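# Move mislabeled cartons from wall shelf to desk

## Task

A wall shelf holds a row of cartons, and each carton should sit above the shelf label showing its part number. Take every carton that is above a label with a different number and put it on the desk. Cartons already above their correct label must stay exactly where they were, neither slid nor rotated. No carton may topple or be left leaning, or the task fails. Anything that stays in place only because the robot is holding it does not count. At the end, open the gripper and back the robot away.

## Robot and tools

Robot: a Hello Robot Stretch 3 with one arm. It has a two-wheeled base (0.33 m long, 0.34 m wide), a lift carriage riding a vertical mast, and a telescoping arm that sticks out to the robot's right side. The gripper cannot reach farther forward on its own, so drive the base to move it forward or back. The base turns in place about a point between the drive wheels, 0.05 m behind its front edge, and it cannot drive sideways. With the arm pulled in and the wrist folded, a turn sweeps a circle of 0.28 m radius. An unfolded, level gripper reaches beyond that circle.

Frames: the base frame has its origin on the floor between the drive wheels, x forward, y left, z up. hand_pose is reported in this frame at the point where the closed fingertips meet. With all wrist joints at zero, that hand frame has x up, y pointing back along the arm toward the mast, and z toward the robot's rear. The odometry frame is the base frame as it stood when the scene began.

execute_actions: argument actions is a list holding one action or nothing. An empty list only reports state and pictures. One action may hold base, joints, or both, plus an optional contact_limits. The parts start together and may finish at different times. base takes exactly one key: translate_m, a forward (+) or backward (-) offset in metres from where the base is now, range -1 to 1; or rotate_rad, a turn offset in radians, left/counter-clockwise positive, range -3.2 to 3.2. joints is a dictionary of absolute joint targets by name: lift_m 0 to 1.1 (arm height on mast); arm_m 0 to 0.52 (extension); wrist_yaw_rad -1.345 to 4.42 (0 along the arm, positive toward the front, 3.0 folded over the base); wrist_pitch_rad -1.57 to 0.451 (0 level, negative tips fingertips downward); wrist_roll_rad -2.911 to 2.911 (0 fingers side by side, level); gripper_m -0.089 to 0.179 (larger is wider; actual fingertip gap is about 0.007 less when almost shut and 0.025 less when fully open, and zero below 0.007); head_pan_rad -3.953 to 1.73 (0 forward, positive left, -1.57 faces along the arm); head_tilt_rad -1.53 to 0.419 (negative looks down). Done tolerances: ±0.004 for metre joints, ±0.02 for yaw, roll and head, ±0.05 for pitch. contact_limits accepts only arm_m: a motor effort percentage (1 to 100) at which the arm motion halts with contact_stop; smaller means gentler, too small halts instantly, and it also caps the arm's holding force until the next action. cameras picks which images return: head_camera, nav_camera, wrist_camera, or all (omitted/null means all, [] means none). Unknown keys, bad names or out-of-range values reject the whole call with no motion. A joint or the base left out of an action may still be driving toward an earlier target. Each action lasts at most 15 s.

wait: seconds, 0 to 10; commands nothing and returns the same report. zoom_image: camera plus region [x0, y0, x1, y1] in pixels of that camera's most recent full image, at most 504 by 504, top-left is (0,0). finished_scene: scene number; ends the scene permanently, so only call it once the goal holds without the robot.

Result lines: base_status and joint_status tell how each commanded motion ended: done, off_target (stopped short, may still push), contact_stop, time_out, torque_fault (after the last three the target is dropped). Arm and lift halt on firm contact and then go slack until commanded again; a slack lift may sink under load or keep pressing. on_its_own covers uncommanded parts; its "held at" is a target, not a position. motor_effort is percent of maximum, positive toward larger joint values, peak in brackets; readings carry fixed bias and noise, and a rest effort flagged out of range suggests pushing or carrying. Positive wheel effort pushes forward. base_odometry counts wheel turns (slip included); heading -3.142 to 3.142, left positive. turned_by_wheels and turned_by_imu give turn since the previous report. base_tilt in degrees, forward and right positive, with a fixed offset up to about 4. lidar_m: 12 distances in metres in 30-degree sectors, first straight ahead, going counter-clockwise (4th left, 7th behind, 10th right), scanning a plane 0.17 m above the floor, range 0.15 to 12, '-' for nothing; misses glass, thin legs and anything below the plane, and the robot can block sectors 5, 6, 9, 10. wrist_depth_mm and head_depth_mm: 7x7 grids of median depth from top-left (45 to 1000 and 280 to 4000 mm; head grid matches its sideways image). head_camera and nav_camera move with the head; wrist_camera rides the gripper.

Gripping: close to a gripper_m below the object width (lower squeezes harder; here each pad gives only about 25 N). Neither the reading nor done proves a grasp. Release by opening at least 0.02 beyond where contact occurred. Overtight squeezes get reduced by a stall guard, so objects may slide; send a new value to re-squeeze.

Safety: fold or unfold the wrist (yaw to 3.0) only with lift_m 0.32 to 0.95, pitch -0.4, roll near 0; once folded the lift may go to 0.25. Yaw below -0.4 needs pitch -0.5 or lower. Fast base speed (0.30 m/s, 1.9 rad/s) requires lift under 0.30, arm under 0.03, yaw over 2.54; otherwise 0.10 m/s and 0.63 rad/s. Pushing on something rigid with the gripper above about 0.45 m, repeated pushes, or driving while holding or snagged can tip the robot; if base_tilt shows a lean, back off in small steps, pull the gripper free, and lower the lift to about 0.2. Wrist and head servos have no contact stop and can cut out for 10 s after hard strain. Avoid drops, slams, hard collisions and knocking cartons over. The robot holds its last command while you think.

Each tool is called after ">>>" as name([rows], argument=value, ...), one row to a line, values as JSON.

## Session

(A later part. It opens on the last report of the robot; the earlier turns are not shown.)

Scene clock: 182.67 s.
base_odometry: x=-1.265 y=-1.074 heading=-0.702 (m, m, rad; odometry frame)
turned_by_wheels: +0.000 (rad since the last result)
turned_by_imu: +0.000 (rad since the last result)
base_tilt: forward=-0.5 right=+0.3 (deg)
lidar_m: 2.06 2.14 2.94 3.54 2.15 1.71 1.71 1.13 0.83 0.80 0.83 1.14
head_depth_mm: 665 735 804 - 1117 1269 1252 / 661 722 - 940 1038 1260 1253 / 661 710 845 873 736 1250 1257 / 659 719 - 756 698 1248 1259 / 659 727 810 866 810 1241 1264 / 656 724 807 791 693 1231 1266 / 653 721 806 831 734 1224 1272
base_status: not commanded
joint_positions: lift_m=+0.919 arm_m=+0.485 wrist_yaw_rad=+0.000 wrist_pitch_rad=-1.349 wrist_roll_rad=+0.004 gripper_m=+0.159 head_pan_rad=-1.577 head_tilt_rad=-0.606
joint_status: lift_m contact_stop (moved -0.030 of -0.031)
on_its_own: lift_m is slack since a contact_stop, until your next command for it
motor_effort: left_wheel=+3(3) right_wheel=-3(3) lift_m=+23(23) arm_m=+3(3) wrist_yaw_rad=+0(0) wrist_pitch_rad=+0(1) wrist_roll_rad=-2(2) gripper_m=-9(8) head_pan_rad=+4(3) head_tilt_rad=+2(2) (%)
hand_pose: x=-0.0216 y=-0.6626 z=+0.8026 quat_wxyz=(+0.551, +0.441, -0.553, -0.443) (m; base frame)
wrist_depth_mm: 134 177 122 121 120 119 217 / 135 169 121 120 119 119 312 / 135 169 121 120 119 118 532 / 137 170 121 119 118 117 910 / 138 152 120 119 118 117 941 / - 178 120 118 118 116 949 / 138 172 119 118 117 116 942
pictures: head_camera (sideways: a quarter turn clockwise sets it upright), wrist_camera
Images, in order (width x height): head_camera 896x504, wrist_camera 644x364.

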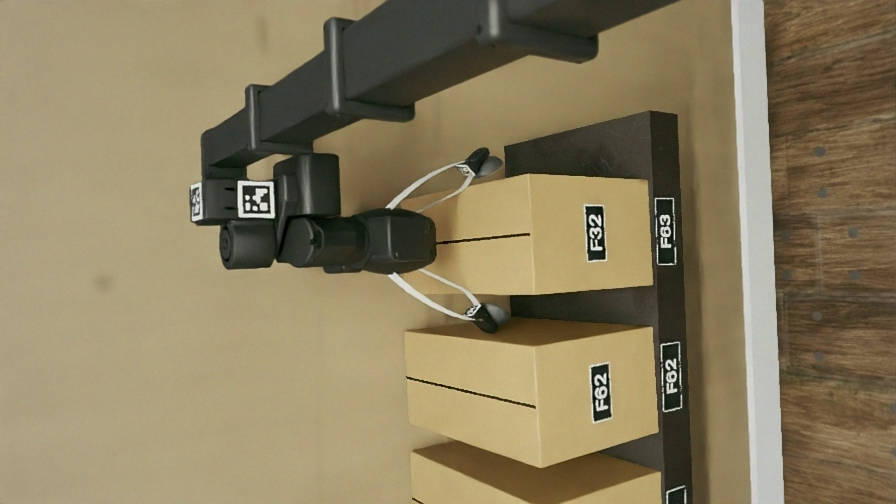

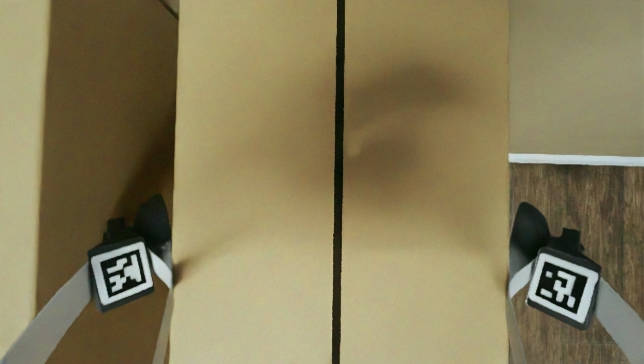

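>>> execute_actions([
  {"joints": {"lift_m": 0.931}},
], cameras=["head_camera", "wrist_camera"])

Scene clock: 187.13 s.
base_odometry: x=-1.265 y=-1.074 heading=-0.702 (m, m, rad; odometry frame)
turned_by_wheels: +0.000 (rad since the last result)
turned_by_imu: +0.000 (rad since the last result)
base_tilt: forward=-0.6 right=+0.3 (deg)
lidar_m: 2.06 2.14 2.93 3.53 2.15 1.70 1.71 1.13 0.83 0.80 0.83 1.14
head_depth_mm: 664 732 794 - 1119 1266 1254 / 664 723 - 943 1044 1259 1252 / 661 709 843 881 735 1246 1249 / 659 716 - 754 697 1236 1254 / 657 727 808 867 809 1235 1257 / 654 722 807 793 691 1230 1261 / 655 723 801 832 733 1230 1268
base_status: not commanded
joint_positions: lift_m=+0.930 arm_m=+0.485 wrist_yaw_rad=+0.000 wrist_pitch_rad=-1.349 wrist_roll_rad=+0.004 gripper_m=+0.159 head_pan_rad=-1.577 head_tilt_rad=-0.606
joint_status: all done
motor_effort: left_wheel=+3(2) right_wheel=-3(3) lift_m=+37(37) arm_m=+4(4) wrist_yaw_rad=+0(0) wrist_pitch_rad=+0(1) wrist_roll_rad=-1(1) gripper_m=+0(8) head_pan_rad=+2(4) head_tilt_rad=+2(2) (%)
hand_pose: x=-0.0216 y=-0.6626 z=+0.8138 quat_wxyz=(+0.551, +0.441, -0.553, -0.443) (m; base frame)
wrist_depth_mm: 135 173 132 131 130 198 219 / 134 175 131 131 129 273 316 / 134 177 131 130 129 439 547 / 134 178 130 129 128 954 954 / 134 158 130 129 128 127 947 / - 193 129 128 127 126 930 / 141 180 129 127 126 540 937
pictures: head_camera (sideways: a quarter turn clockwise sets it upright), wrist_camera
Images, in order (width x height): head_camera 896x504, wrist_camera 644x364.

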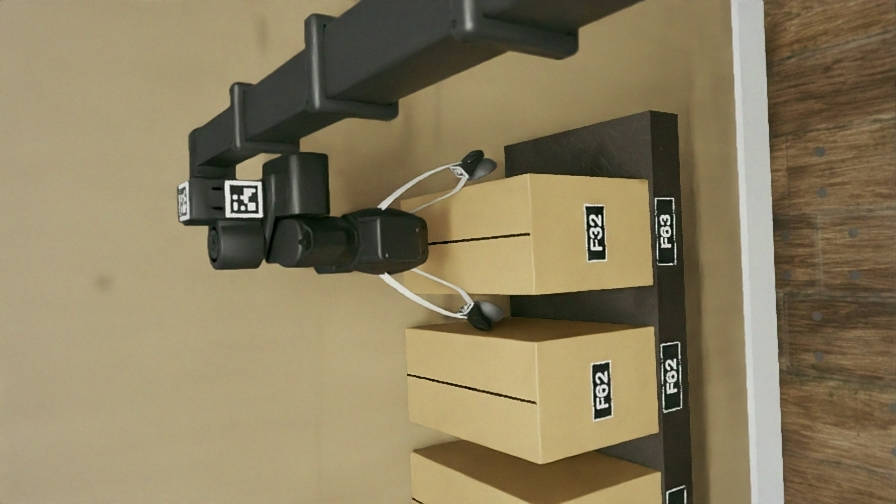

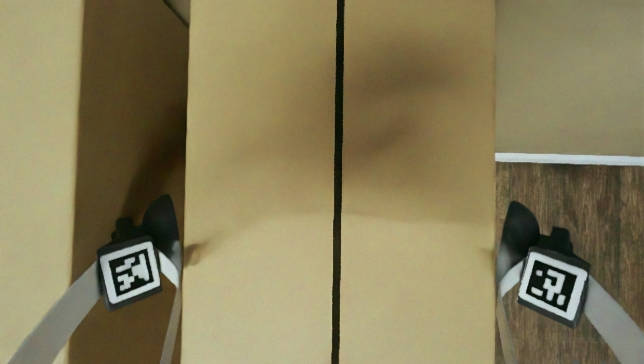

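>>> zoom_image(camera="head_camera", region=[390, 135, 560, 345])

Region (390, 135, 560, 345) of head_camera's 896x504 image, scaled by 2.400, with more detail than that image has; it fills the left 408 columns of this view, and the rest is white.

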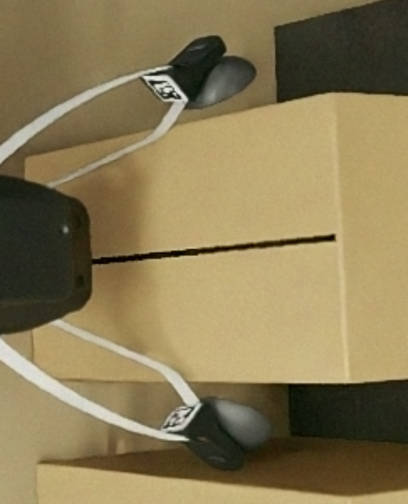

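>>> execute_actions([
  {"joints": {"lift_m": 0.936, "gripper_m": 0.11}},
], cameras=["head_camera", "wrist_camera"])

Scene clock: 201.17 s.
base_odometry: x=-1.265 y=-1.074 heading=-0.702 (m, m, rad; odometry frame)
turned_by_wheels: +0.000 (rad since the last result)
turned_by_imu: +0.000 (rad since the last result)
base_tilt: forward=-0.5 right=+0.4 (deg)
lidar_m: 2.05 2.14 2.93 3.54 2.15 1.71 1.71 1.13 0.83 0.80 0.83 1.14
head_depth_mm: 666 730 795 - 1097 1269 1253 / 662 720 - 925 1042 1269 1247 / 662 709 842 873 734 1259 1259 / 658 716 - 755 697 1246 1260 / 656 724 809 869 810 1242 1264 / 656 725 807 794 692 1230 1268 / 652 719 805 832 732 1226 1269
base_status: not commanded
joint_positions: lift_m=+0.935 arm_m=+0.485 wrist_yaw_rad=+0.000 wrist_pitch_rad=-1.349 wrist_roll_rad=+0.004 gripper_m=+0.126 head_pan_rad=-1.577 head_tilt_rad=-0.606
joint_status: gripper_m off_target (ended at +0.126, target +0.110); the others done
motor_effort: left_wheel=+3(3) right_wheel=-3(3) lift_m=+36(39) arm_m=+3(4) wrist_yaw_rad=+0(1) wrist_pitch_rad=+0(0) wrist_roll_rad=-1(1) gripper_m=-100(100) head_pan_rad=+3(3) head_tilt_rad=+2(2) (%)
hand_pose: x=-0.0216 y=-0.6625 z=+0.8188 quat_wxyz=(+0.551, +0.441, -0.553, -0.443) (m; base frame)
wrist_depth_mm: 140 173 137 135 134 210 219 / 139 175 136 135 134 294 311 / 139 176 137 134 133 486 541 / 138 178 136 133 133 981 964 / 138 157 134 133 132 132 980 / 136 169 133 133 132 130 950 / - 181 133 132 131 984 924
pictures: head_camera (sideways: a quarter turn clockwise sets it upright), wrist_camera
Images, in order (width x height): head_camera 896x504, wrist_camera 644x364.

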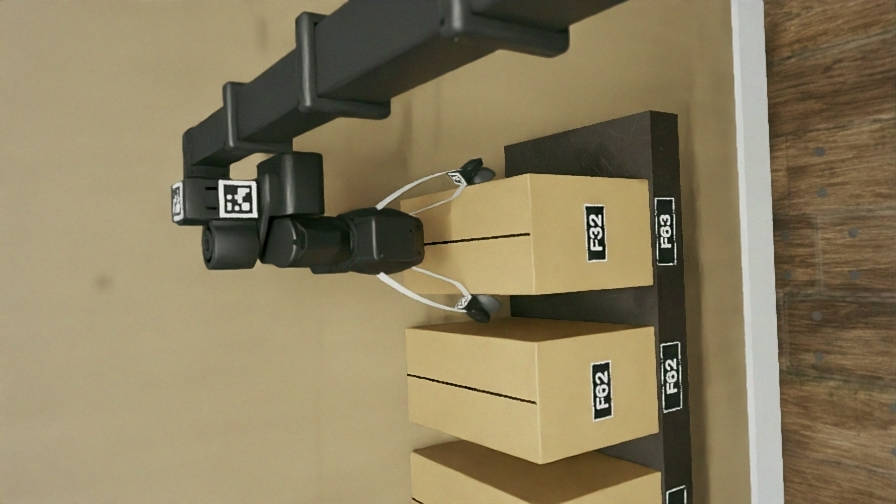

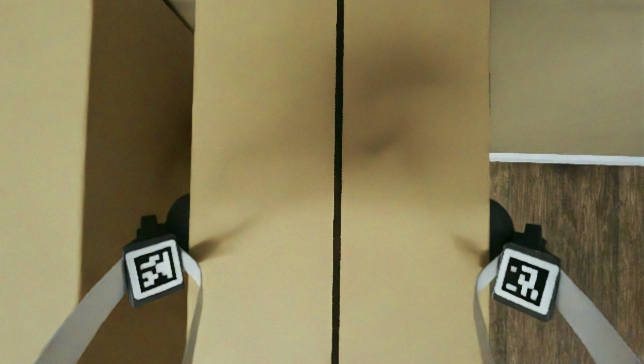

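>>> execute_actions(actions=[], cameras=["head_camera", "wrist_camera"])

>>> zoom_image(camera="head_camera", region=[390, 135, 560, 345])

Scene clock: 203.33 s.
base_odometry: x=-1.265 y=-1.074 heading=-0.702 (m, m, rad; odometry frame)
turned_by_wheels: +0.000 (rad since the last result)
turned_by_imu: +0.000 (rad since the last result)
base_tilt: forward=-0.5 right=+0.4 (deg)
lidar_m: 2.05 2.14 2.94 3.54 2.15 1.71 1.71 1.13 0.83 0.80 0.83 1.14
head_depth_mm: 664 734 793 - 1100 1262 1248 / 661 720 - 929 1041 1259 1258 / 662 707 842 875 735 1254 1260 / 660 715 - 754 698 1239 1264 / 657 724 808 865 807 1237 1262 / 655 721 807 790 691 1237 1266 / 653 720 804 832 732 1232 1267
base_status: not commanded
joint_positions: lift_m=+0.935 arm_m=+0.485 wrist_yaw_rad=+0.000 wrist_pitch_rad=-1.349 wrist_roll_rad=+0.004 gripper_m=+0.111 head_pan_rad=-1.577 head_tilt_rad=-0.606
joint_status: gripper_m off_target (ended at +0.126, target +0.110); the others done
on_its_own: gripper_m moved -0.015 to your old target +0.110
motor_effort: left_wheel=+3(3) right_wheel=-3(3) lift_m=+37(39) arm_m=+4(4) wrist_yaw_rad=+0(1) wrist_pitch_rad=+0(0) wrist_roll_rad=-2(1) gripper_m=-37(100) head_pan_rad=+3(3) head_tilt_rad=+2(2) (%)
hand_pose: x=-0.0216 y=-0.6625 z=+0.8188 quat_wxyz=(+0.551, +0.441, -0.553, -0.443) (m; base frame)
wrist_depth_mm: 140 173 137 135 135 209 220 / 139 176 137 134 134 296 314 / 139 176 136 136 132 494 541 / 138 176 135 134 132 947 972 / 137 157 135 133 132 131 949 / 136 168 134 132 131 131 907 / - 180 133 132 131 937 929
pictures: head_camera (sideways: a quarter turn clockwise sets it upright), wrist_camera
Images, in order (width x height): head_camera 896x504, wrist_camera 644x364.

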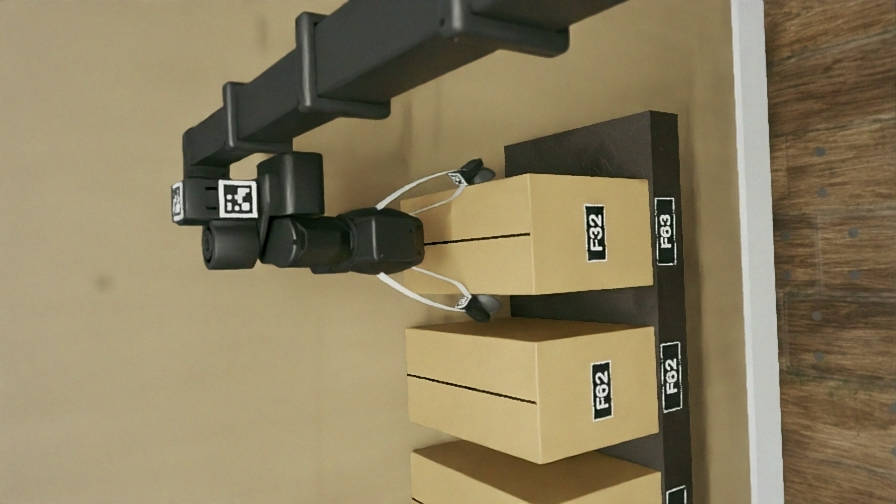

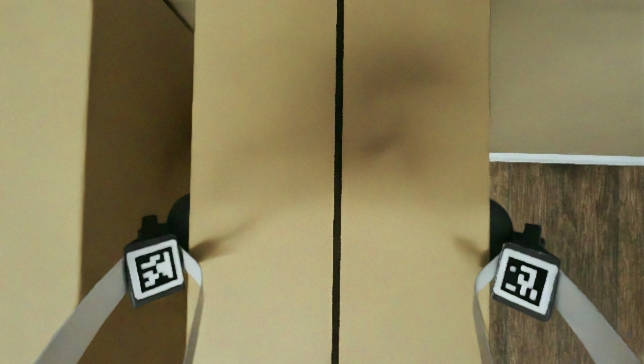

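Region (390, 135, 560, 345) of head_camera's 896x504 image, scaled by 2.400, with more detail than that image has; it fills the left 408 columns of this view, and the rest is white.

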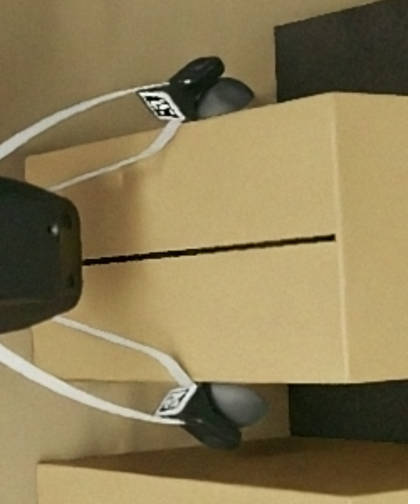

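>>> execute_actions([
  {"joints": {"gripper_m": 0.085}},
], cameras=["wrist_camera"])

Scene clock: 205.97 s.
base_odometry: x=-1.265 y=-1.074 heading=-0.702 (m, m, rad; odometry frame)
turned_by_wheels: +0.000 (rad since the last result)
turned_by_imu: +0.000 (rad since the last result)
base_tilt: forward=-0.6 right=+0.3 (deg)
lidar_m: 2.05 2.13 2.94 3.53 2.15 1.71 1.71 1.13 0.83 0.80 0.83 1.14
head_depth_mm: 665 732 794 - 1100 1273 1251 / 662 721 - 931 1044 1261 1260 / 659 708 843 872 734 1254 1261 / 658 716 - 758 696 1249 1262 / 657 726 805 867 808 1245 1258 / 655 723 804 790 695 1229 1263 / 651 721 806 833 733 1220 1272
base_status: not commanded
joint_positions: lift_m=+0.935 arm_m=+0.485 wrist_yaw_rad=+0.000 wrist_pitch_rad=-1.349 wrist_roll_rad=+0.004 gripper_m=+0.096 head_pan_rad=-1.577 head_tilt_rad=-0.606
joint_status: gripper_m off_target (ended at +0.096, target +0.085)
motor_effort: left_wheel=+3(3) right_wheel=-3(3) lift_m=+37(36) arm_m=+3(4) wrist_yaw_rad=+0(0) wrist_pitch_rad=+0(0) wrist_roll_rad=-2(1) gripper_m=-100(100) head_pan_rad=+3(2) head_tilt_rad=+2(2) (%)
hand_pose: x=-0.0216 y=-0.6624 z=+0.8187 quat_wxyz=(+0.551, +0.441, -0.553, -0.443) (m; base frame)
wrist_depth_mm: 140 173 137 135 134 207 221 / 140 175 136 134 133 295 310 / 139 177 136 135 133 493 550 / 138 177 135 134 133 933 928 / 137 157 135 133 132 131 954 / 137 168 134 132 131 131 937 / - 180 134 132 130 969 946
pictures: wrist_camera
Images, in order (width x height): wrist_camera 644x364.

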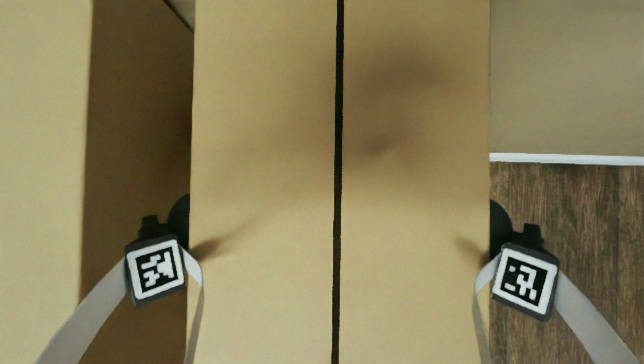

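>>> execute_actions(actions=[], cameras=[])

Scene clock: 207.07 s.
base_odometry: x=-1.265 y=-1.074 heading=-0.702 (m, m, rad; odometry frame)
turned_by_wheels: +0.000 (rad since the last result)
turned_by_imu: +0.000 (rad since the last result)
base_tilt: forward=-0.6 right=+0.4 (deg)
lidar_m: 2.05 2.14 2.95 3.54 2.15 1.71 1.71 1.13 0.83 0.80 0.83 1.14
head_depth_mm: 664 732 792 - 1096 1268 1256 / 663 720 - 925 1046 1255 1251 / 660 708 842 873 734 1243 1260 / 660 718 - 755 697 1237 1264 / 659 724 807 866 810 1230 1259 / 655 723 806 790 692 1226 1268 / 654 722 806 833 734 1231 1273
base_status: not commanded
joint_positions: lift_m=+0.935 arm_m=+0.485 wrist_yaw_rad=+0.000 wrist_pitch_rad=-1.349 wrist_roll_rad=+0.004 gripper_m=+0.086 head_pan_rad=-1.577 head_tilt_rad=-0.606
joint_status: gripper_m off_target (ended at +0.096, target +0.085)
on_its_own: gripper_m moved -0.010 to your old target +0.085
motor_effort: left_wheel=+3(3) right_wheel=-3(3) lift_m=+36(36) arm_m=+4(4) wrist_yaw_rad=+1(0) wrist_pitch_rad=+0(0) wrist_roll_rad=-2(1) gripper_m=-68(100) head_pan_rad=+3(2) head_tilt_rad=+2(2) (%)
hand_pose: x=-0.0216 y=-0.6624 z=+0.8187 quat_wxyz=(+0.551, +0.441, -0.553, -0.443) (m; base frame)
wrist_depth_mm: 140 174 137 135 135 210 219 / 139 176 135 135 133 295 313 / 138 176 136 135 132 495 544 / 139 177 135 134 132 974 942 / 137 162 134 133 132 131 950 / 137 169 134 133 132 130 949 / - 181 133 132 131 959 935
pictures: none
No camera images: the call's "cameras" was empty. Leave "cameras" out to get every camera's image.

>>> execute_actions([
  {"joints": {"lift_m": 0.955}},
], cameras=["head_camera", "wrist_camera"])

Scene clock: 209.13 s.
base_odometry: x=-1.265 y=-1.074 heading=-0.702 (m, m, rad; odometry frame)
turned_by_wheels: +0.000 (rad since the last result)
turned_by_imu: +0.000 (rad since the last result)
base_tilt: forward=-0.5 right=+0.4 (deg)
lidar_m: 2.06 2.14 2.94 3.55 2.15 1.70 1.71 1.13 0.83 0.80 0.83 1.14
head_depth_mm: 663 733 - 948 1075 1266 1248 / 664 707 830 928 1043 1259 1244 / 661 701 829 872 734 1247 1264 / 657 711 - 749 696 1238 1260 / 656 723 810 862 796 1236 1263 / 656 723 808 794 693 1226 1263 / 653 718 803 835 731 1231 1263
base_status: not commanded
joint_positions: lift_m=+0.954 arm_m=+0.485 wrist_yaw_rad=+0.000 wrist_pitch_rad=-1.350 wrist_roll_rad=+0.004 gripper_m=+0.092 head_pan_rad=-1.577 head_tilt_rad=-0.606
joint_status: all done
on_its_own: gripper_m is held at +0.091, not at your +0.085, by its stall guard, which is not easing now
motor_effort: left_wheel=+2(2) right_wheel=-3(3) lift_m=+37(42) arm_m=+5(4) wrist_yaw_rad=+0(0) wrist_pitch_rad=+1(1) wrist_roll_rad=-1(1) gripper_m=-60(59) head_pan_rad=+4(2) head_tilt_rad=+2(1) (%)
hand_pose: x=-0.0216 y=-0.6621 z=+0.8377 quat_wxyz=(+0.551, +0.441, -0.553, -0.443) (m; base frame)
wrist_depth_mm: 159 173 137 136 135 210 220 / 159 175 135 134 134 297 313 / 157 176 136 134 133 491 559 / 158 177 135 134 132 999 969 / 157 159 134 133 131 132 976 / 156 168 134 132 132 130 956 / - 181 134 132 131 951 984
pictures: head_camera (sideways: a quarter turn clockwise sets it upright), wrist_camera
Images, in order (width x height): head_camera 896x504, wrist_camera 644x364.

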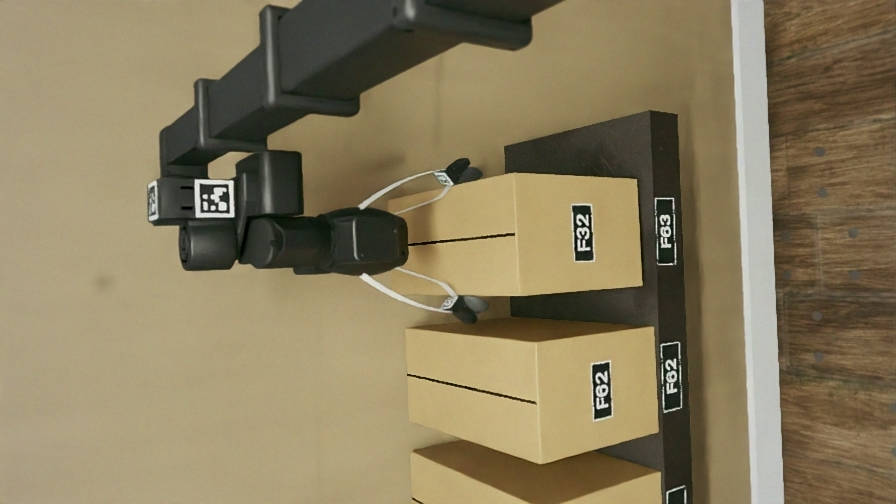

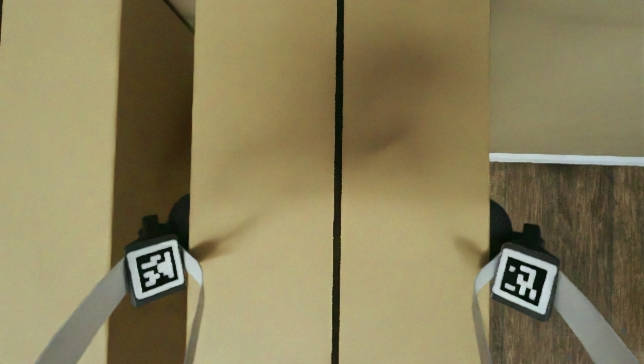

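>>> execute_actions([
  {"joints": {"lift_m": 1.07, "arm_m": 0.14, "head_pan_rad": 1.5, "head_tilt_rad": -0.25}},
], cameras=["head_camera", "wrist_camera"])

Scene clock: 233.53 s.
base_odometry: x=-1.265 y=-1.074 heading=-0.702 (m, m, rad; odometry frame)
turned_by_wheels: +0.000 (rad since the last result)
turned_by_imu: +0.000 (rad since the last result)
base_tilt: forward=-0.5 right=+0.4 (deg)
lidar_m: 2.06 2.14 2.94 3.54 2.15 1.71 1.71 1.13 0.83 0.80 0.83 1.14
head_depth_mm: 3692 3925 - - 2987 2112 1632 / 3732 3852 - - 2973 2120 1624 / 3739 3787 - - 3055 2134 1648 / 3568 3854 3977 - 3074 2152 1640 / 3585 3761 3996 - 3099 2151 1645 / 3546 3669 3957 - 3142 2160 1652 / 3565 3713 3860 - 3089 2164 1679
base_status: not commanded
joint_positions: lift_m=+1.069 arm_m=+0.140 wrist_yaw_rad=+0.000 wrist_pitch_rad=-1.351 wrist_roll_rad=+0.003 gripper_m=+0.092 head_pan_rad=+1.493 head_tilt_rad=-0.261
joint_status: all done
on_its_own: gripper_m is held at +0.091, not at your +0.085, by its stall guard, which is not easing now
motor_effort: left_wheel=+2(3) right_wheel=-3(3) lift_m=+37(39) arm_m=-3(4) wrist_yaw_rad=+0(1) wrist_pitch_rad=+1(1) wrist_roll_rad=-1(1) gripper_m=-59(59) head_pan_rad=+4(42) head_tilt_rad=+3(19) (%)
hand_pose: x=-0.0216 y=-0.3175 z=+0.9527 quat_wxyz=(+0.551, +0.442, -0.552, -0.443) (m; base frame)
wrist_depth_mm: 449 446 138 136 134 876 882 / - - 137 135 133 - - / - - 136 134 134 - - / - - 135 134 133 - - / - - 135 134 132 131 - / - - 133 132 131 130 - / - - 133 132 131 - -
pictures: head_camera (sideways: a quarter turn clockwise sets it upright), wrist_camera
Images, in order (width x height): head_camera 896x504, wrist_camera 644x364.

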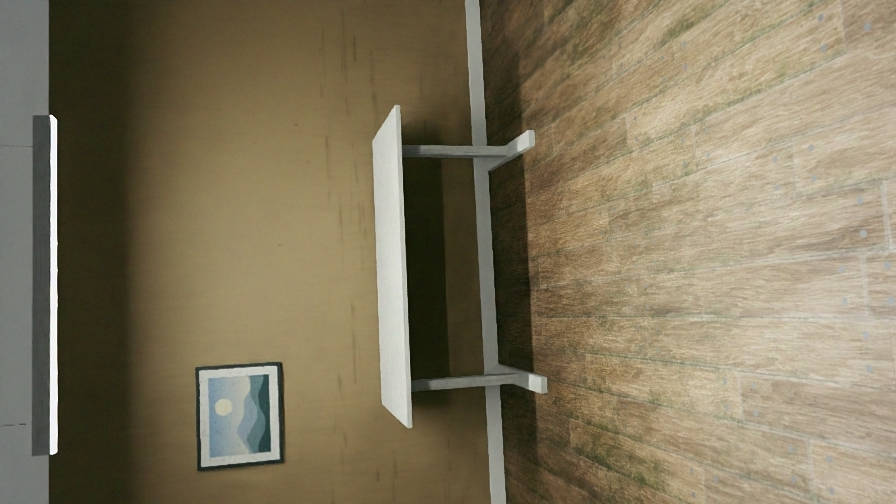

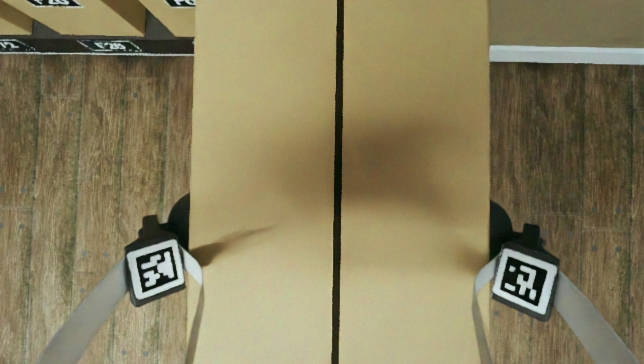

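>>> execute_actions([
  {"base": {"rotate_rad": 1.585}, "joints": {"lift_m": 1.09, "head_pan_rad": 0.0, "head_tilt_rad": -0.4}},
], cameras=["wrist_camera"])

>>> execute_actions([
  {"base": {"translate_m": 1.0}},
], cameras=[])

>>> execute_actions([
  {"base": {"translate_m": 1.0}, "joints": {"arm_m": 0.3}},
], cameras=["head_camera", "wrist_camera"])

Scene clock: 269.37 s.
base_odometry: x=-1.265 y=-1.074 heading=+0.883 (m, m, rad; odometry frame)
turned_by_wheels: +1.585 (rad since the last result)
turned_by_imu: +1.569 (rad since the last result)
base_tilt: forward=-0.6 right=+0.3 (deg)
lidar_m: 3.54 2.15 1.71 1.71 1.11 0.82 0.80 0.83 1.17 2.05 2.15 2.99
head_depth_mm: 3518 3720 - 3406 2350 1790 1439 / 3462 3745 3890 3456 2368 1800 1446 / 3497 3759 - 3473 2385 1806 1452 / 3524 3764 - 3499 2382 1805 1453 / 3589 3706 3987 3522 2398 1802 1463 / 3500 3774 - 3624 2400 1825 1465 / 3500 3777 - 3575 2419 1820 1473
base_status: done
joint_positions: lift_m=+1.089 arm_m=+0.140 wrist_yaw_rad=+0.000 wrist_pitch_rad=-1.352 wrist_roll_rad=+0.003 gripper_m=+0.092 head_pan_rad=+0.007 head_tilt_rad=-0.395
joint_status: all done
on_its_own: gripper_m is held at +0.091, not at your +0.085, by its stall guard, which is not easing now
motor_effort: left_wheel=-2(6) right_wheel=+3(9) lift_m=+37(38) arm_m=-2(4) wrist_yaw_rad=+0(0) wrist_pitch_rad=+1(2) wrist_roll_rad=-1(1) gripper_m=-60(60) head_pan_rad=-4(44) head_tilt_rad=-1(10) (%)
hand_pose: x=-0.0216 y=-0.3175 z=+0.9727 quat_wxyz=(+0.551, +0.442, -0.552, -0.443) (m; base frame)
wrist_depth_mm: - - 137 136 134 - - / - - 137 135 133 - - / - - 136 135 133 - - / - - 135 134 133 - - / - - 135 134 132 131 - / - - 134 132 131 131 912 / - - 133 133 131 - -
pictures: wrist_camera
Images, in order (width x height): wrist_camera 644x364.

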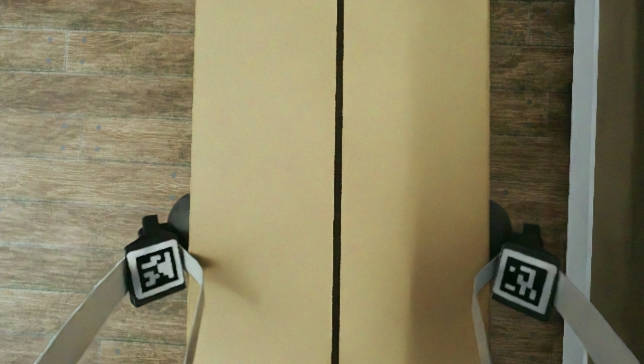

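Scene clock: 280.77 s.
base_odometry: x=-0.630 y=-0.301 heading=+0.883 (m, m, rad; odometry frame)
turned_by_wheels: +0.000 (rad since the last result)
turned_by_imu: +0.000 (rad since the last result)
base_tilt: forward=-0.5 right=+0.4 (deg)
lidar_m: 2.55 1.82 1.46 1.28 1.77 1.86 1.80 1.88 2.14 2.08 2.17 2.64
head_depth_mm: 2602 2788 2904 3040 2324 1792 1452 / 2610 2804 2871 3137 2356 1807 1439 / 2576 2763 2911 3136 2390 1811 1446 / 2581 2793 2915 3197 2386 1815 1456 / 2568 2757 2901 3133 2390 1826 1459 / 2596 2791 2976 3158 2423 1820 1458 / 2625 2776 2994 3166 2441 1830 1456
base_status: done
joint_positions: lift_m=+1.089 arm_m=+0.140 wrist_yaw_rad=+0.000 wrist_pitch_rad=-1.352 wrist_roll_rad=+0.003 gripper_m=+0.092 head_pan_rad=+0.007 head_tilt_rad=-0.395
joint_status: not commanded
on_its_own: gripper_m is held at +0.091, not at your +0.085, by its stall guard, which is not easing now
motor_effort: left_wheel=-2(4) right_wheel=+4(9) lift_m=+37(37) arm_m=-2(2) wrist_yaw_rad=-1(1) wrist_pitch_rad=+1(1) wrist_roll_rad=-1(1) gripper_m=-60(60) head_pan_rad=-2(3) head_tilt_rad=-2(2) (%)
hand_pose: x=-0.0216 y=-0.3175 z=+0.9727 quat_wxyz=(+0.551, +0.442, -0.552, -0.443) (m; base frame)
wrist_depth_mm: - - 137 136 135 - - / - - 136 135 134 - - / - - 136 134 133 - - / - - 135 134 132 - - / - - 135 134 132 131 - / - - 134 133 131 130 - / - - 134 132 131 - -
pictures: none
No camera images: the call's "cameras" was empty. Leave "cameras" out to get every camera's image.

Scene clock: 292.17 s.
base_odometry: x=+0.005 y=+0.471 heading=+0.883 (m, m, rad; odometry frame)
turned_by_wheels: +0.000 (rad since the last result)
turned_by_imu: -0.001 (rad since the last result)
base_tilt: forward=-0.5 right=+0.3 (deg)
lidar_m: 1.54 2.04 1.29 1.28 1.73 2.41 2.80 2.91 2.17 2.10 2.18 1.73
head_depth_mm: 1685 1803 1929 1515 2206 1779 1447 / 1678 1806 1933 1534 2209 1801 1436 / 1682 1815 1930 1539 2212 1787 1450 / 1691 1803 1943 1558 2217 1807 1458 / 1680 1817 1954 1565 2228 1811 1459 / 1668 1809 1938 1591 2196 1828 1479 / 1665 1822 1952 2054 2232 1819 1467
base_status: done
joint_positions: lift_m=+1.089 arm_m=+0.300 wrist_yaw_rad=+0.000 wrist_pitch_rad=-1.352 wrist_roll_rad=+0.003 gripper_m=+0.092 head_pan_rad=+0.007 head_tilt_rad=-0.395
joint_status: all done
on_its_own: gripper_m is held at +0.091, not at your +0.085, by its stall guard, which is not easing now
motor_effort: left_wheel=-3(4) right_wheel=+4(9) lift_m=+37(37) arm_m=+4(5) wrist_yaw_rad=-1(0) wrist_pitch_rad=+1(1) wrist_roll_rad=-1(1) gripper_m=-59(59) head_pan_rad=-2(3) head_tilt_rad=-1(1) (%)
hand_pose: x=-0.0216 y=-0.4769 z=+0.9727 quat_wxyz=(+0.551, +0.442, -0.552, -0.443) (m; base frame)
wrist_depth_mm: - - 138 136 134 - - / - - 137 135 133 - - / - - 136 135 134 - - / - - 135 134 132 - - / - - 134 133 132 131 - / - - 133 133 132 131 - / - - 134 132 131 - -
pictures: head_camera (sideways: a quarter turn clockwise sets it upright), wrist_camera
Images, in order (width x height): head_camera 896x504, wrist_camera 644x364.

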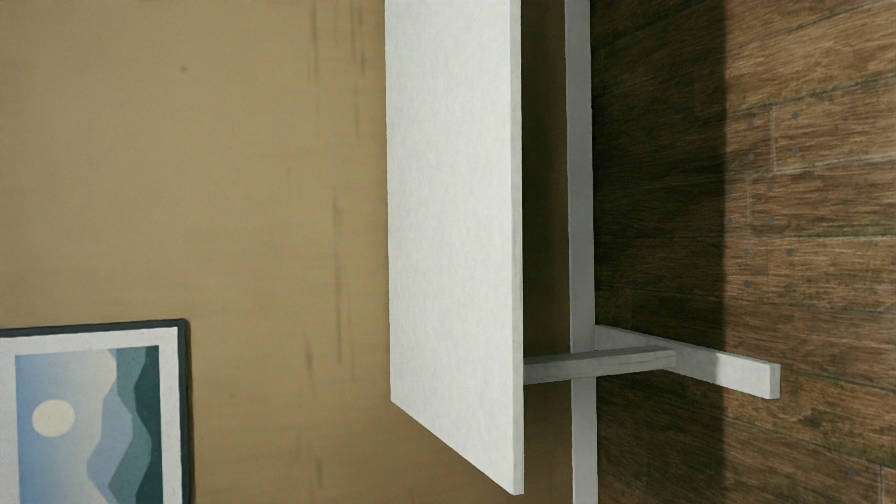

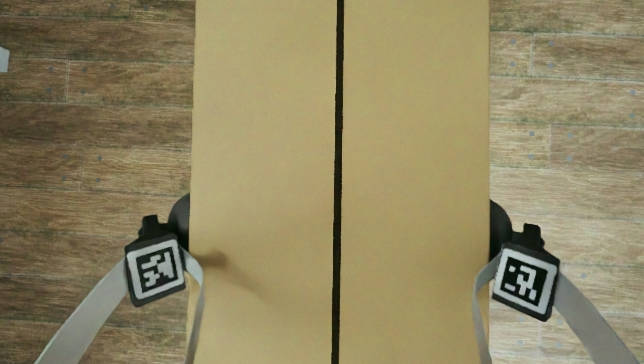

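>>> execute_actions([
  {"base": {"translate_m": 0.68}, "joints": {"arm_m": 0.512, "lift_m": 1.055, "head_pan_rad": -0.9, "head_tilt_rad": -0.65}},
], cameras=["nav_camera"])

Scene clock: 309.80 s.
base_odometry: x=+0.437 y=+0.997 heading=+0.883 (m, m, rad; odometry frame)
turned_by_wheels: +0.000 (rad since the last result)
turned_by_imu: -0.002 (rad since the last result)
base_tilt: forward=-0.5 right=+0.4 (deg)
lidar_m: 1.28 0.88 1.69 1.30 1.29 1.98 3.48 2.95 2.19 2.10 1.21 1.31
head_depth_mm: 1930 2118 2336 2161 1729 1432 1234 / 2071 2276 2439 2184 1741 1444 1234 / 2017 2245 1293 1982 1746 1447 1236 / 1759 1948 1306 1009 1656 1449 1239 / 1579 1731 1313 971 1626 1456 1239 / 1426 1556 1323 978 801 1452 1242 / 1307 1399 1325 985 777 1403 1251
base_status: done
joint_positions: lift_m=+1.056 arm_m=+0.512 wrist_yaw_rad=+0.000 wrist_pitch_rad=-1.352 wrist_roll_rad=+0.003 gripper_m=+0.092 head_pan_rad=-0.893 head_tilt_rad=-0.642
joint_status: all done
on_its_own: gripper_m is held at +0.091, not at your +0.085, by its stall guard, which is not easing now
motor_effort: left_wheel=-2(3) right_wheel=+3(10) lift_m=+10(34) arm_m=+4(2) wrist_yaw_rad=+0(1) wrist_pitch_rad=+2(1) wrist_roll_rad=-1(1) gripper_m=-60(60) head_pan_rad=-4(43) head_tilt_rad=-2(16) (%)
hand_pose: x=-0.0216 y=-0.6888 z=+0.9390 quat_wxyz=(+0.551, +0.442, -0.552, -0.443) (m; base frame)
wrist_depth_mm: - - 137 136 135 - - / - - 136 135 133 - - / - - 136 134 133 - - / - - 136 134 133 - - / - - 134 134 133 132 - / - - 134 133 132 131 - / - - 133 132 131 - -
pictures: nav_camera (sideways: a quarter turn counterclockwise sets it upright)
Images, in order (width x height): nav_camera 672x504.

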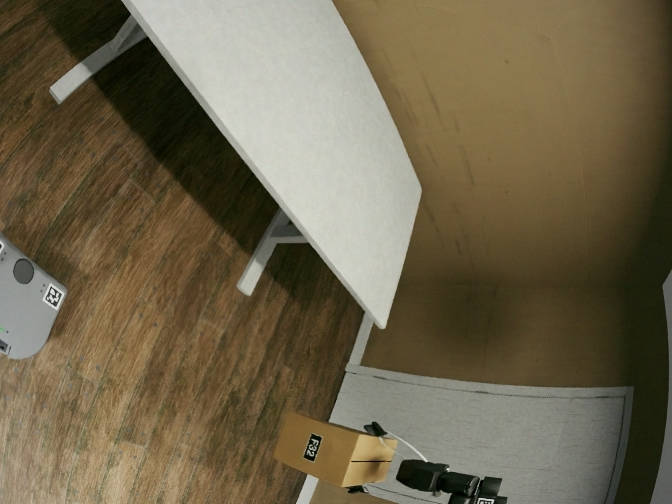

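>>> execute_actions([
  {"base": {"rotate_rad": 1.54}, "joints": {"lift_m": 1.03, "head_pan_rad": -1.57, "head_tilt_rad": -0.65}},
], cameras=["head_camera", "wrist_camera"])

Scene clock: 320.23 s.
base_odometry: x=+0.437 y=+0.997 heading=+2.422 (m, m, rad; odometry frame)
turned_by_wheels: +1.540 (rad since the last result)
turned_by_imu: +1.525 (rad since the last result)
base_tilt: forward=-0.6 right=+0.4 (deg)
lidar_m: 1.41 1.29 1.99 3.48 3.02 2.20 2.10 1.21 1.33 1.28 0.89 1.70
head_depth_mm: 1062 1244 1276 956 763 1396 1223 / - 1214 1287 960 765 1403 1229 / - 1225 1230 684 745 1412 1235 / 1056 1185 748 655 728 1414 1232 / 1083 1198 1281 979 775 1420 1237 / 1079 1200 1277 976 775 1363 1237 / 1077 1198 1274 979 777 1423 1240
base_status: done
joint_positions: lift_m=+1.031 arm_m=+0.512 wrist_yaw_rad=+0.000 wrist_pitch_rad=-1.352 wrist_roll_rad=+0.003 gripper_m=+0.092 head_pan_rad=-1.563 head_tilt_rad=-0.642
joint_status: all done
on_its_own: gripper_m is held at +0.091, not at your +0.085, by its stall guard, which is not easing now
motor_effort: left_wheel=-1(8) right_wheel=+4(13) lift_m=+10(9) arm_m=+3(4) wrist_yaw_rad=-1(1) wrist_pitch_rad=+1(1) wrist_roll_rad=-1(1) gripper_m=-60(60) head_pan_rad=-4(37) head_tilt_rad=-2(2) (%)
hand_pose: x=-0.0216 y=-0.6888 z=+0.9140 quat_wxyz=(+0.551, +0.442, -0.552, -0.443) (m; base frame)
wrist_depth_mm: 383 371 137 135 135 352 352 / 374 373 136 135 134 355 352 / 374 362 135 135 133 353 355 / 372 370 135 134 133 350 348 / 377 366 134 133 131 131 349 / 367 368 134 132 131 131 344 / 370 367 133 132 131 349 348
pictures: head_camera (sideways: a quarter turn clockwise sets it upright), wrist_camera
Images, in order (width x height): head_camera 896x504, wrist_camera 644x364.

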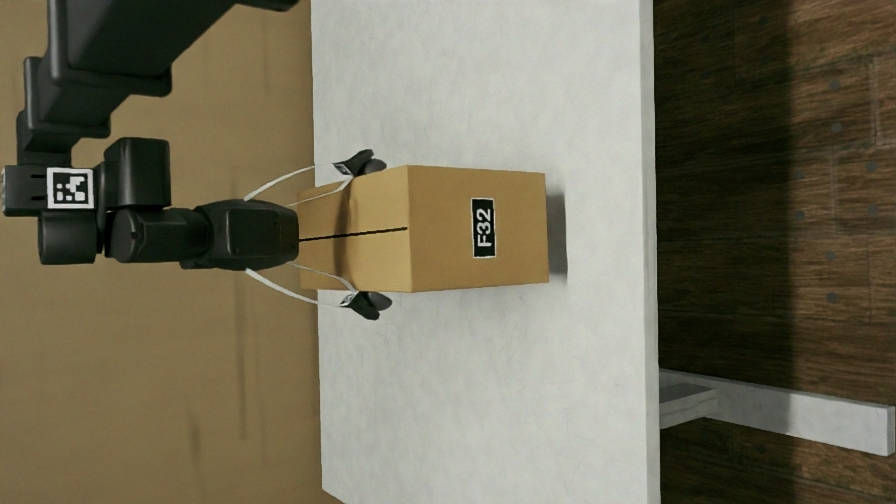

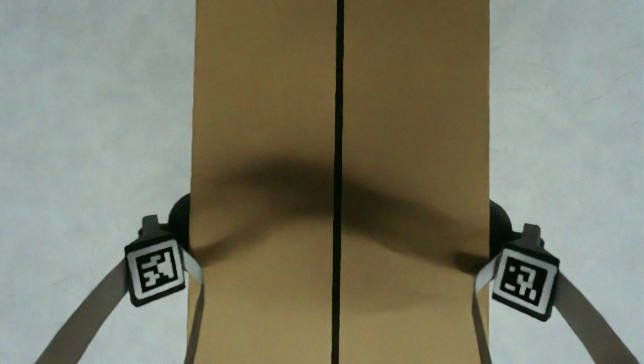

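>>> execute_actions([
  {"joints": {"lift_m": 0.986}},
], cameras=["head_camera"])

Scene clock: 323.83 s.
base_odometry: x=+0.437 y=+0.997 heading=+2.422 (m, m, rad; odometry frame)
turned_by_wheels: +0.000 (rad since the last result)
turned_by_imu: +0.000 (rad since the last result)
base_tilt: forward=-0.5 right=+0.4 (deg)
lidar_m: 1.41 1.29 1.99 3.48 3.00 2.20 2.10 1.21 1.32 1.28 0.88 1.71
head_depth_mm: 1090 - 1194 952 763 1401 1233 / 1075 1242 1285 955 764 1409 1227 / 1065 1240 1292 705 743 1410 1238 / 1069 1187 804 684 730 1413 1243 / 1084 1201 1282 970 772 1417 1240 / 1082 1194 1276 975 776 1360 1233 / 1079 1195 1277 976 776 1429 1249
base_status: not commanded
joint_positions: lift_m=+0.987 arm_m=+0.512 wrist_yaw_rad=+0.000 wrist_pitch_rad=-1.352 wrist_roll_rad=+0.003 gripper_m=+0.092 head_pan_rad=-1.563 head_tilt_rad=-0.642
joint_status: all done
on_its_own: gripper_m is held at +0.091, not at your +0.085, by its stall guard, which is not easing now
motor_effort: left_wheel=-2(2) right_wheel=+3(3) lift_m=+10(13) arm_m=+3(3) wrist_yaw_rad=+0(1) wrist_pitch_rad=+2(1) wrist_roll_rad=-1(1) gripper_m=-60(60) head_pan_rad=-3(3) head_tilt_rad=-3(2) (%)
hand_pose: x=-0.0216 y=-0.6888 z=+0.8700 quat_wxyz=(+0.551, +0.442, -0.552, -0.443) (m; base frame)
wrist_depth_mm: 332 325 137 136 135 313 310 / 328 331 137 135 134 313 312 / 328 325 136 134 133 313 313 / 325 325 135 134 133 310 307 / 326 320 135 134 132 131 308 / 327 320 134 133 131 131 302 / 325 321 133 132 131 309 307
pictures: head_camera (sideways: a quarter turn clockwise sets it upright)
Images, in order (width x height): head_camera 896x504.

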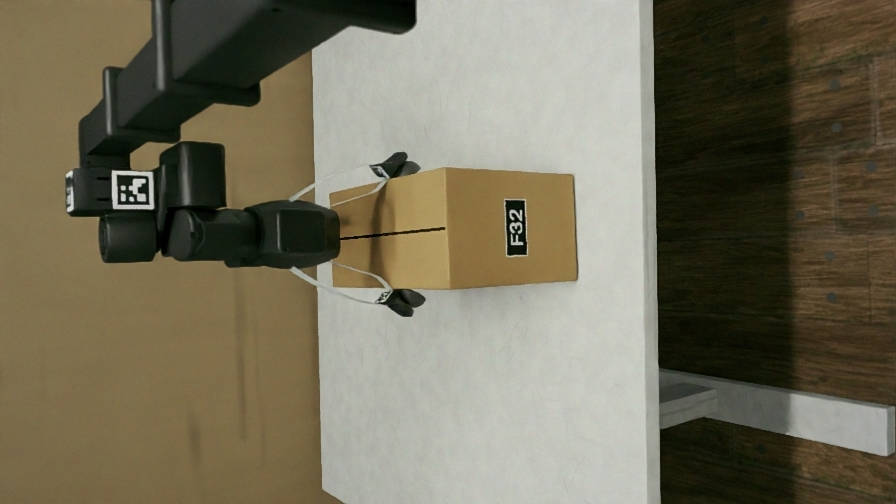

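>>> execute_actions([
  {"joints": {"lift_m": 0.9825, "gripper_m": 0.165}},
], cameras=["wrist_camera"])

Scene clock: 327.17 s.
base_odometry: x=+0.437 y=+0.997 heading=+2.422 (m, m, rad; odometry frame)
turned_by_wheels: +0.000 (rad since the last result)
turned_by_imu: +0.000 (rad since the last result)
base_tilt: forward=-0.6 right=+0.4 (deg)
lidar_m: 1.42 1.29 1.99 3.47 3.02 2.20 2.10 1.21 1.33 1.28 0.89 1.70
head_depth_mm: 1095 - 1169 938 761 1397 1225 / 1071 1244 1289 955 764 1415 1232 / 1073 - 1289 711 744 1413 1235 / 1084 1204 810 688 728 1408 1238 / 1079 1201 1288 969 773 1416 1237 / 1080 1201 1276 975 776 1360 1238 / 1075 1192 1279 985 775 1427 1246
base_status: not commanded
joint_positions: lift_m=+0.983 arm_m=+0.512 wrist_yaw_rad=+0.000 wrist_pitch_rad=-1.352 wrist_roll_rad=+0.003 gripper_m=+0.147 head_pan_rad=-1.563 head_tilt_rad=-0.642
joint_status: gripper_m off_target (ended at +0.147, target +0.165); the others done
motor_effort: left_wheel=-2(3) right_wheel=+3(3) lift_m=+10(13) arm_m=+3(3) wrist_yaw_rad=-1(0) wrist_pitch_rad=+2(1) wrist_roll_rad=-1(1) gripper_m=+100(99) head_pan_rad=-3(4) head_tilt_rad=-2(3) (%)
hand_pose: x=-0.0216 y=-0.6888 z=+0.8665 quat_wxyz=(+0.551, +0.442, -0.552, -0.444) (m; base frame)
wrist_depth_mm: 324 328 136 135 134 309 309 / 326 326 137 135 133 308 306 / 326 321 136 134 133 308 304 / 325 322 134 134 132 307 307 / 324 321 134 133 132 131 302 / 321 313 134 132 132 131 303 / 323 318 133 133 131 304 302
pictures: wrist_camera
Images, in order (width x height): wrist_camera 644x364.

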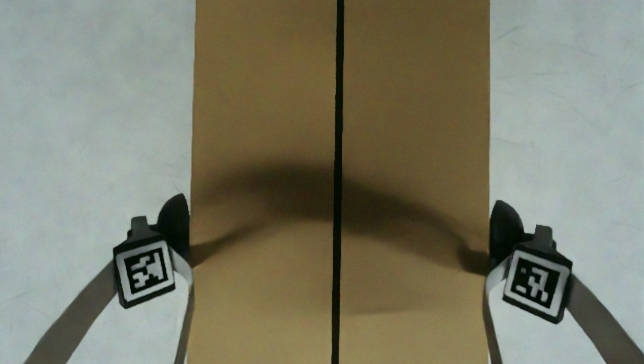

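>>> execute_actions([
  {"joints": {"arm_m": 0.25, "lift_m": 0.99}},
], cameras=["head_camera"])

Scene clock: 355.77 s.
base_odometry: x=+0.437 y=+0.997 heading=+2.422 (m, m, rad; odometry frame)
turned_by_wheels: +0.000 (rad since the last result)
turned_by_imu: +0.000 (rad since the last result)
base_tilt: forward=-0.5 right=+0.4 (deg)
lidar_m: 1.42 1.29 1.99 3.47 3.01 2.20 2.10 1.21 1.32 1.28 0.89 1.70
head_depth_mm: 1090 - 1219 955 759 1401 1224 / 1091 - - 958 744 1409 1227 / 1084 - - 999 745 1415 1235 / 1088 1189 1310 695 731 1422 1237 / 1082 1200 1285 972 762 1410 1240 / 1080 1201 1281 981 774 1364 1234 / 1077 1195 1275 984 776 1431 1248
base_status: not commanded
joint_positions: lift_m=+0.989 arm_m=+0.250 wrist_yaw_rad=+0.000 wrist_pitch_rad=-1.352 wrist_roll_rad=+0.003 gripper_m=+0.165 head_pan_rad=-1.563 head_tilt_rad=-0.642
joint_status: all done
on_its_own: gripper_m moved +0.018 to your old target +0.165
motor_effort: left_wheel=-2(1) right_wheel=+3(3) lift_m=+36(34) arm_m=-3(2) wrist_yaw_rad=+0(0) wrist_pitch_rad=+1(1) wrist_roll_rad=-1(1) gripper_m=+1(1) head_pan_rad=-4(3) head_tilt_rad=-2(2) (%)
hand_pose: x=-0.0216 y=-0.4274 z=+0.8727 quat_wxyz=(+0.551, +0.442, -0.552, -0.443) (m; base frame)
wrist_depth_mm: 329 335 327 245 263 319 315 / 334 333 327 323 319 317 316 / 330 332 325 324 320 313 311 / - - - - - - - / - - - - - - - / - - - - - - - / - - - - - - -
pictures: head_camera (sideways: a quarter turn clockwise sets it upright)
Images, in order (width x height): head_camera 896x504.

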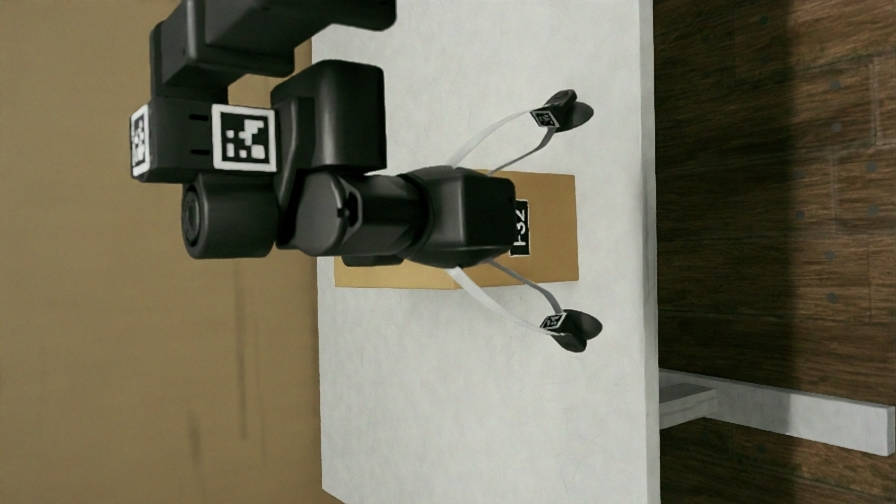

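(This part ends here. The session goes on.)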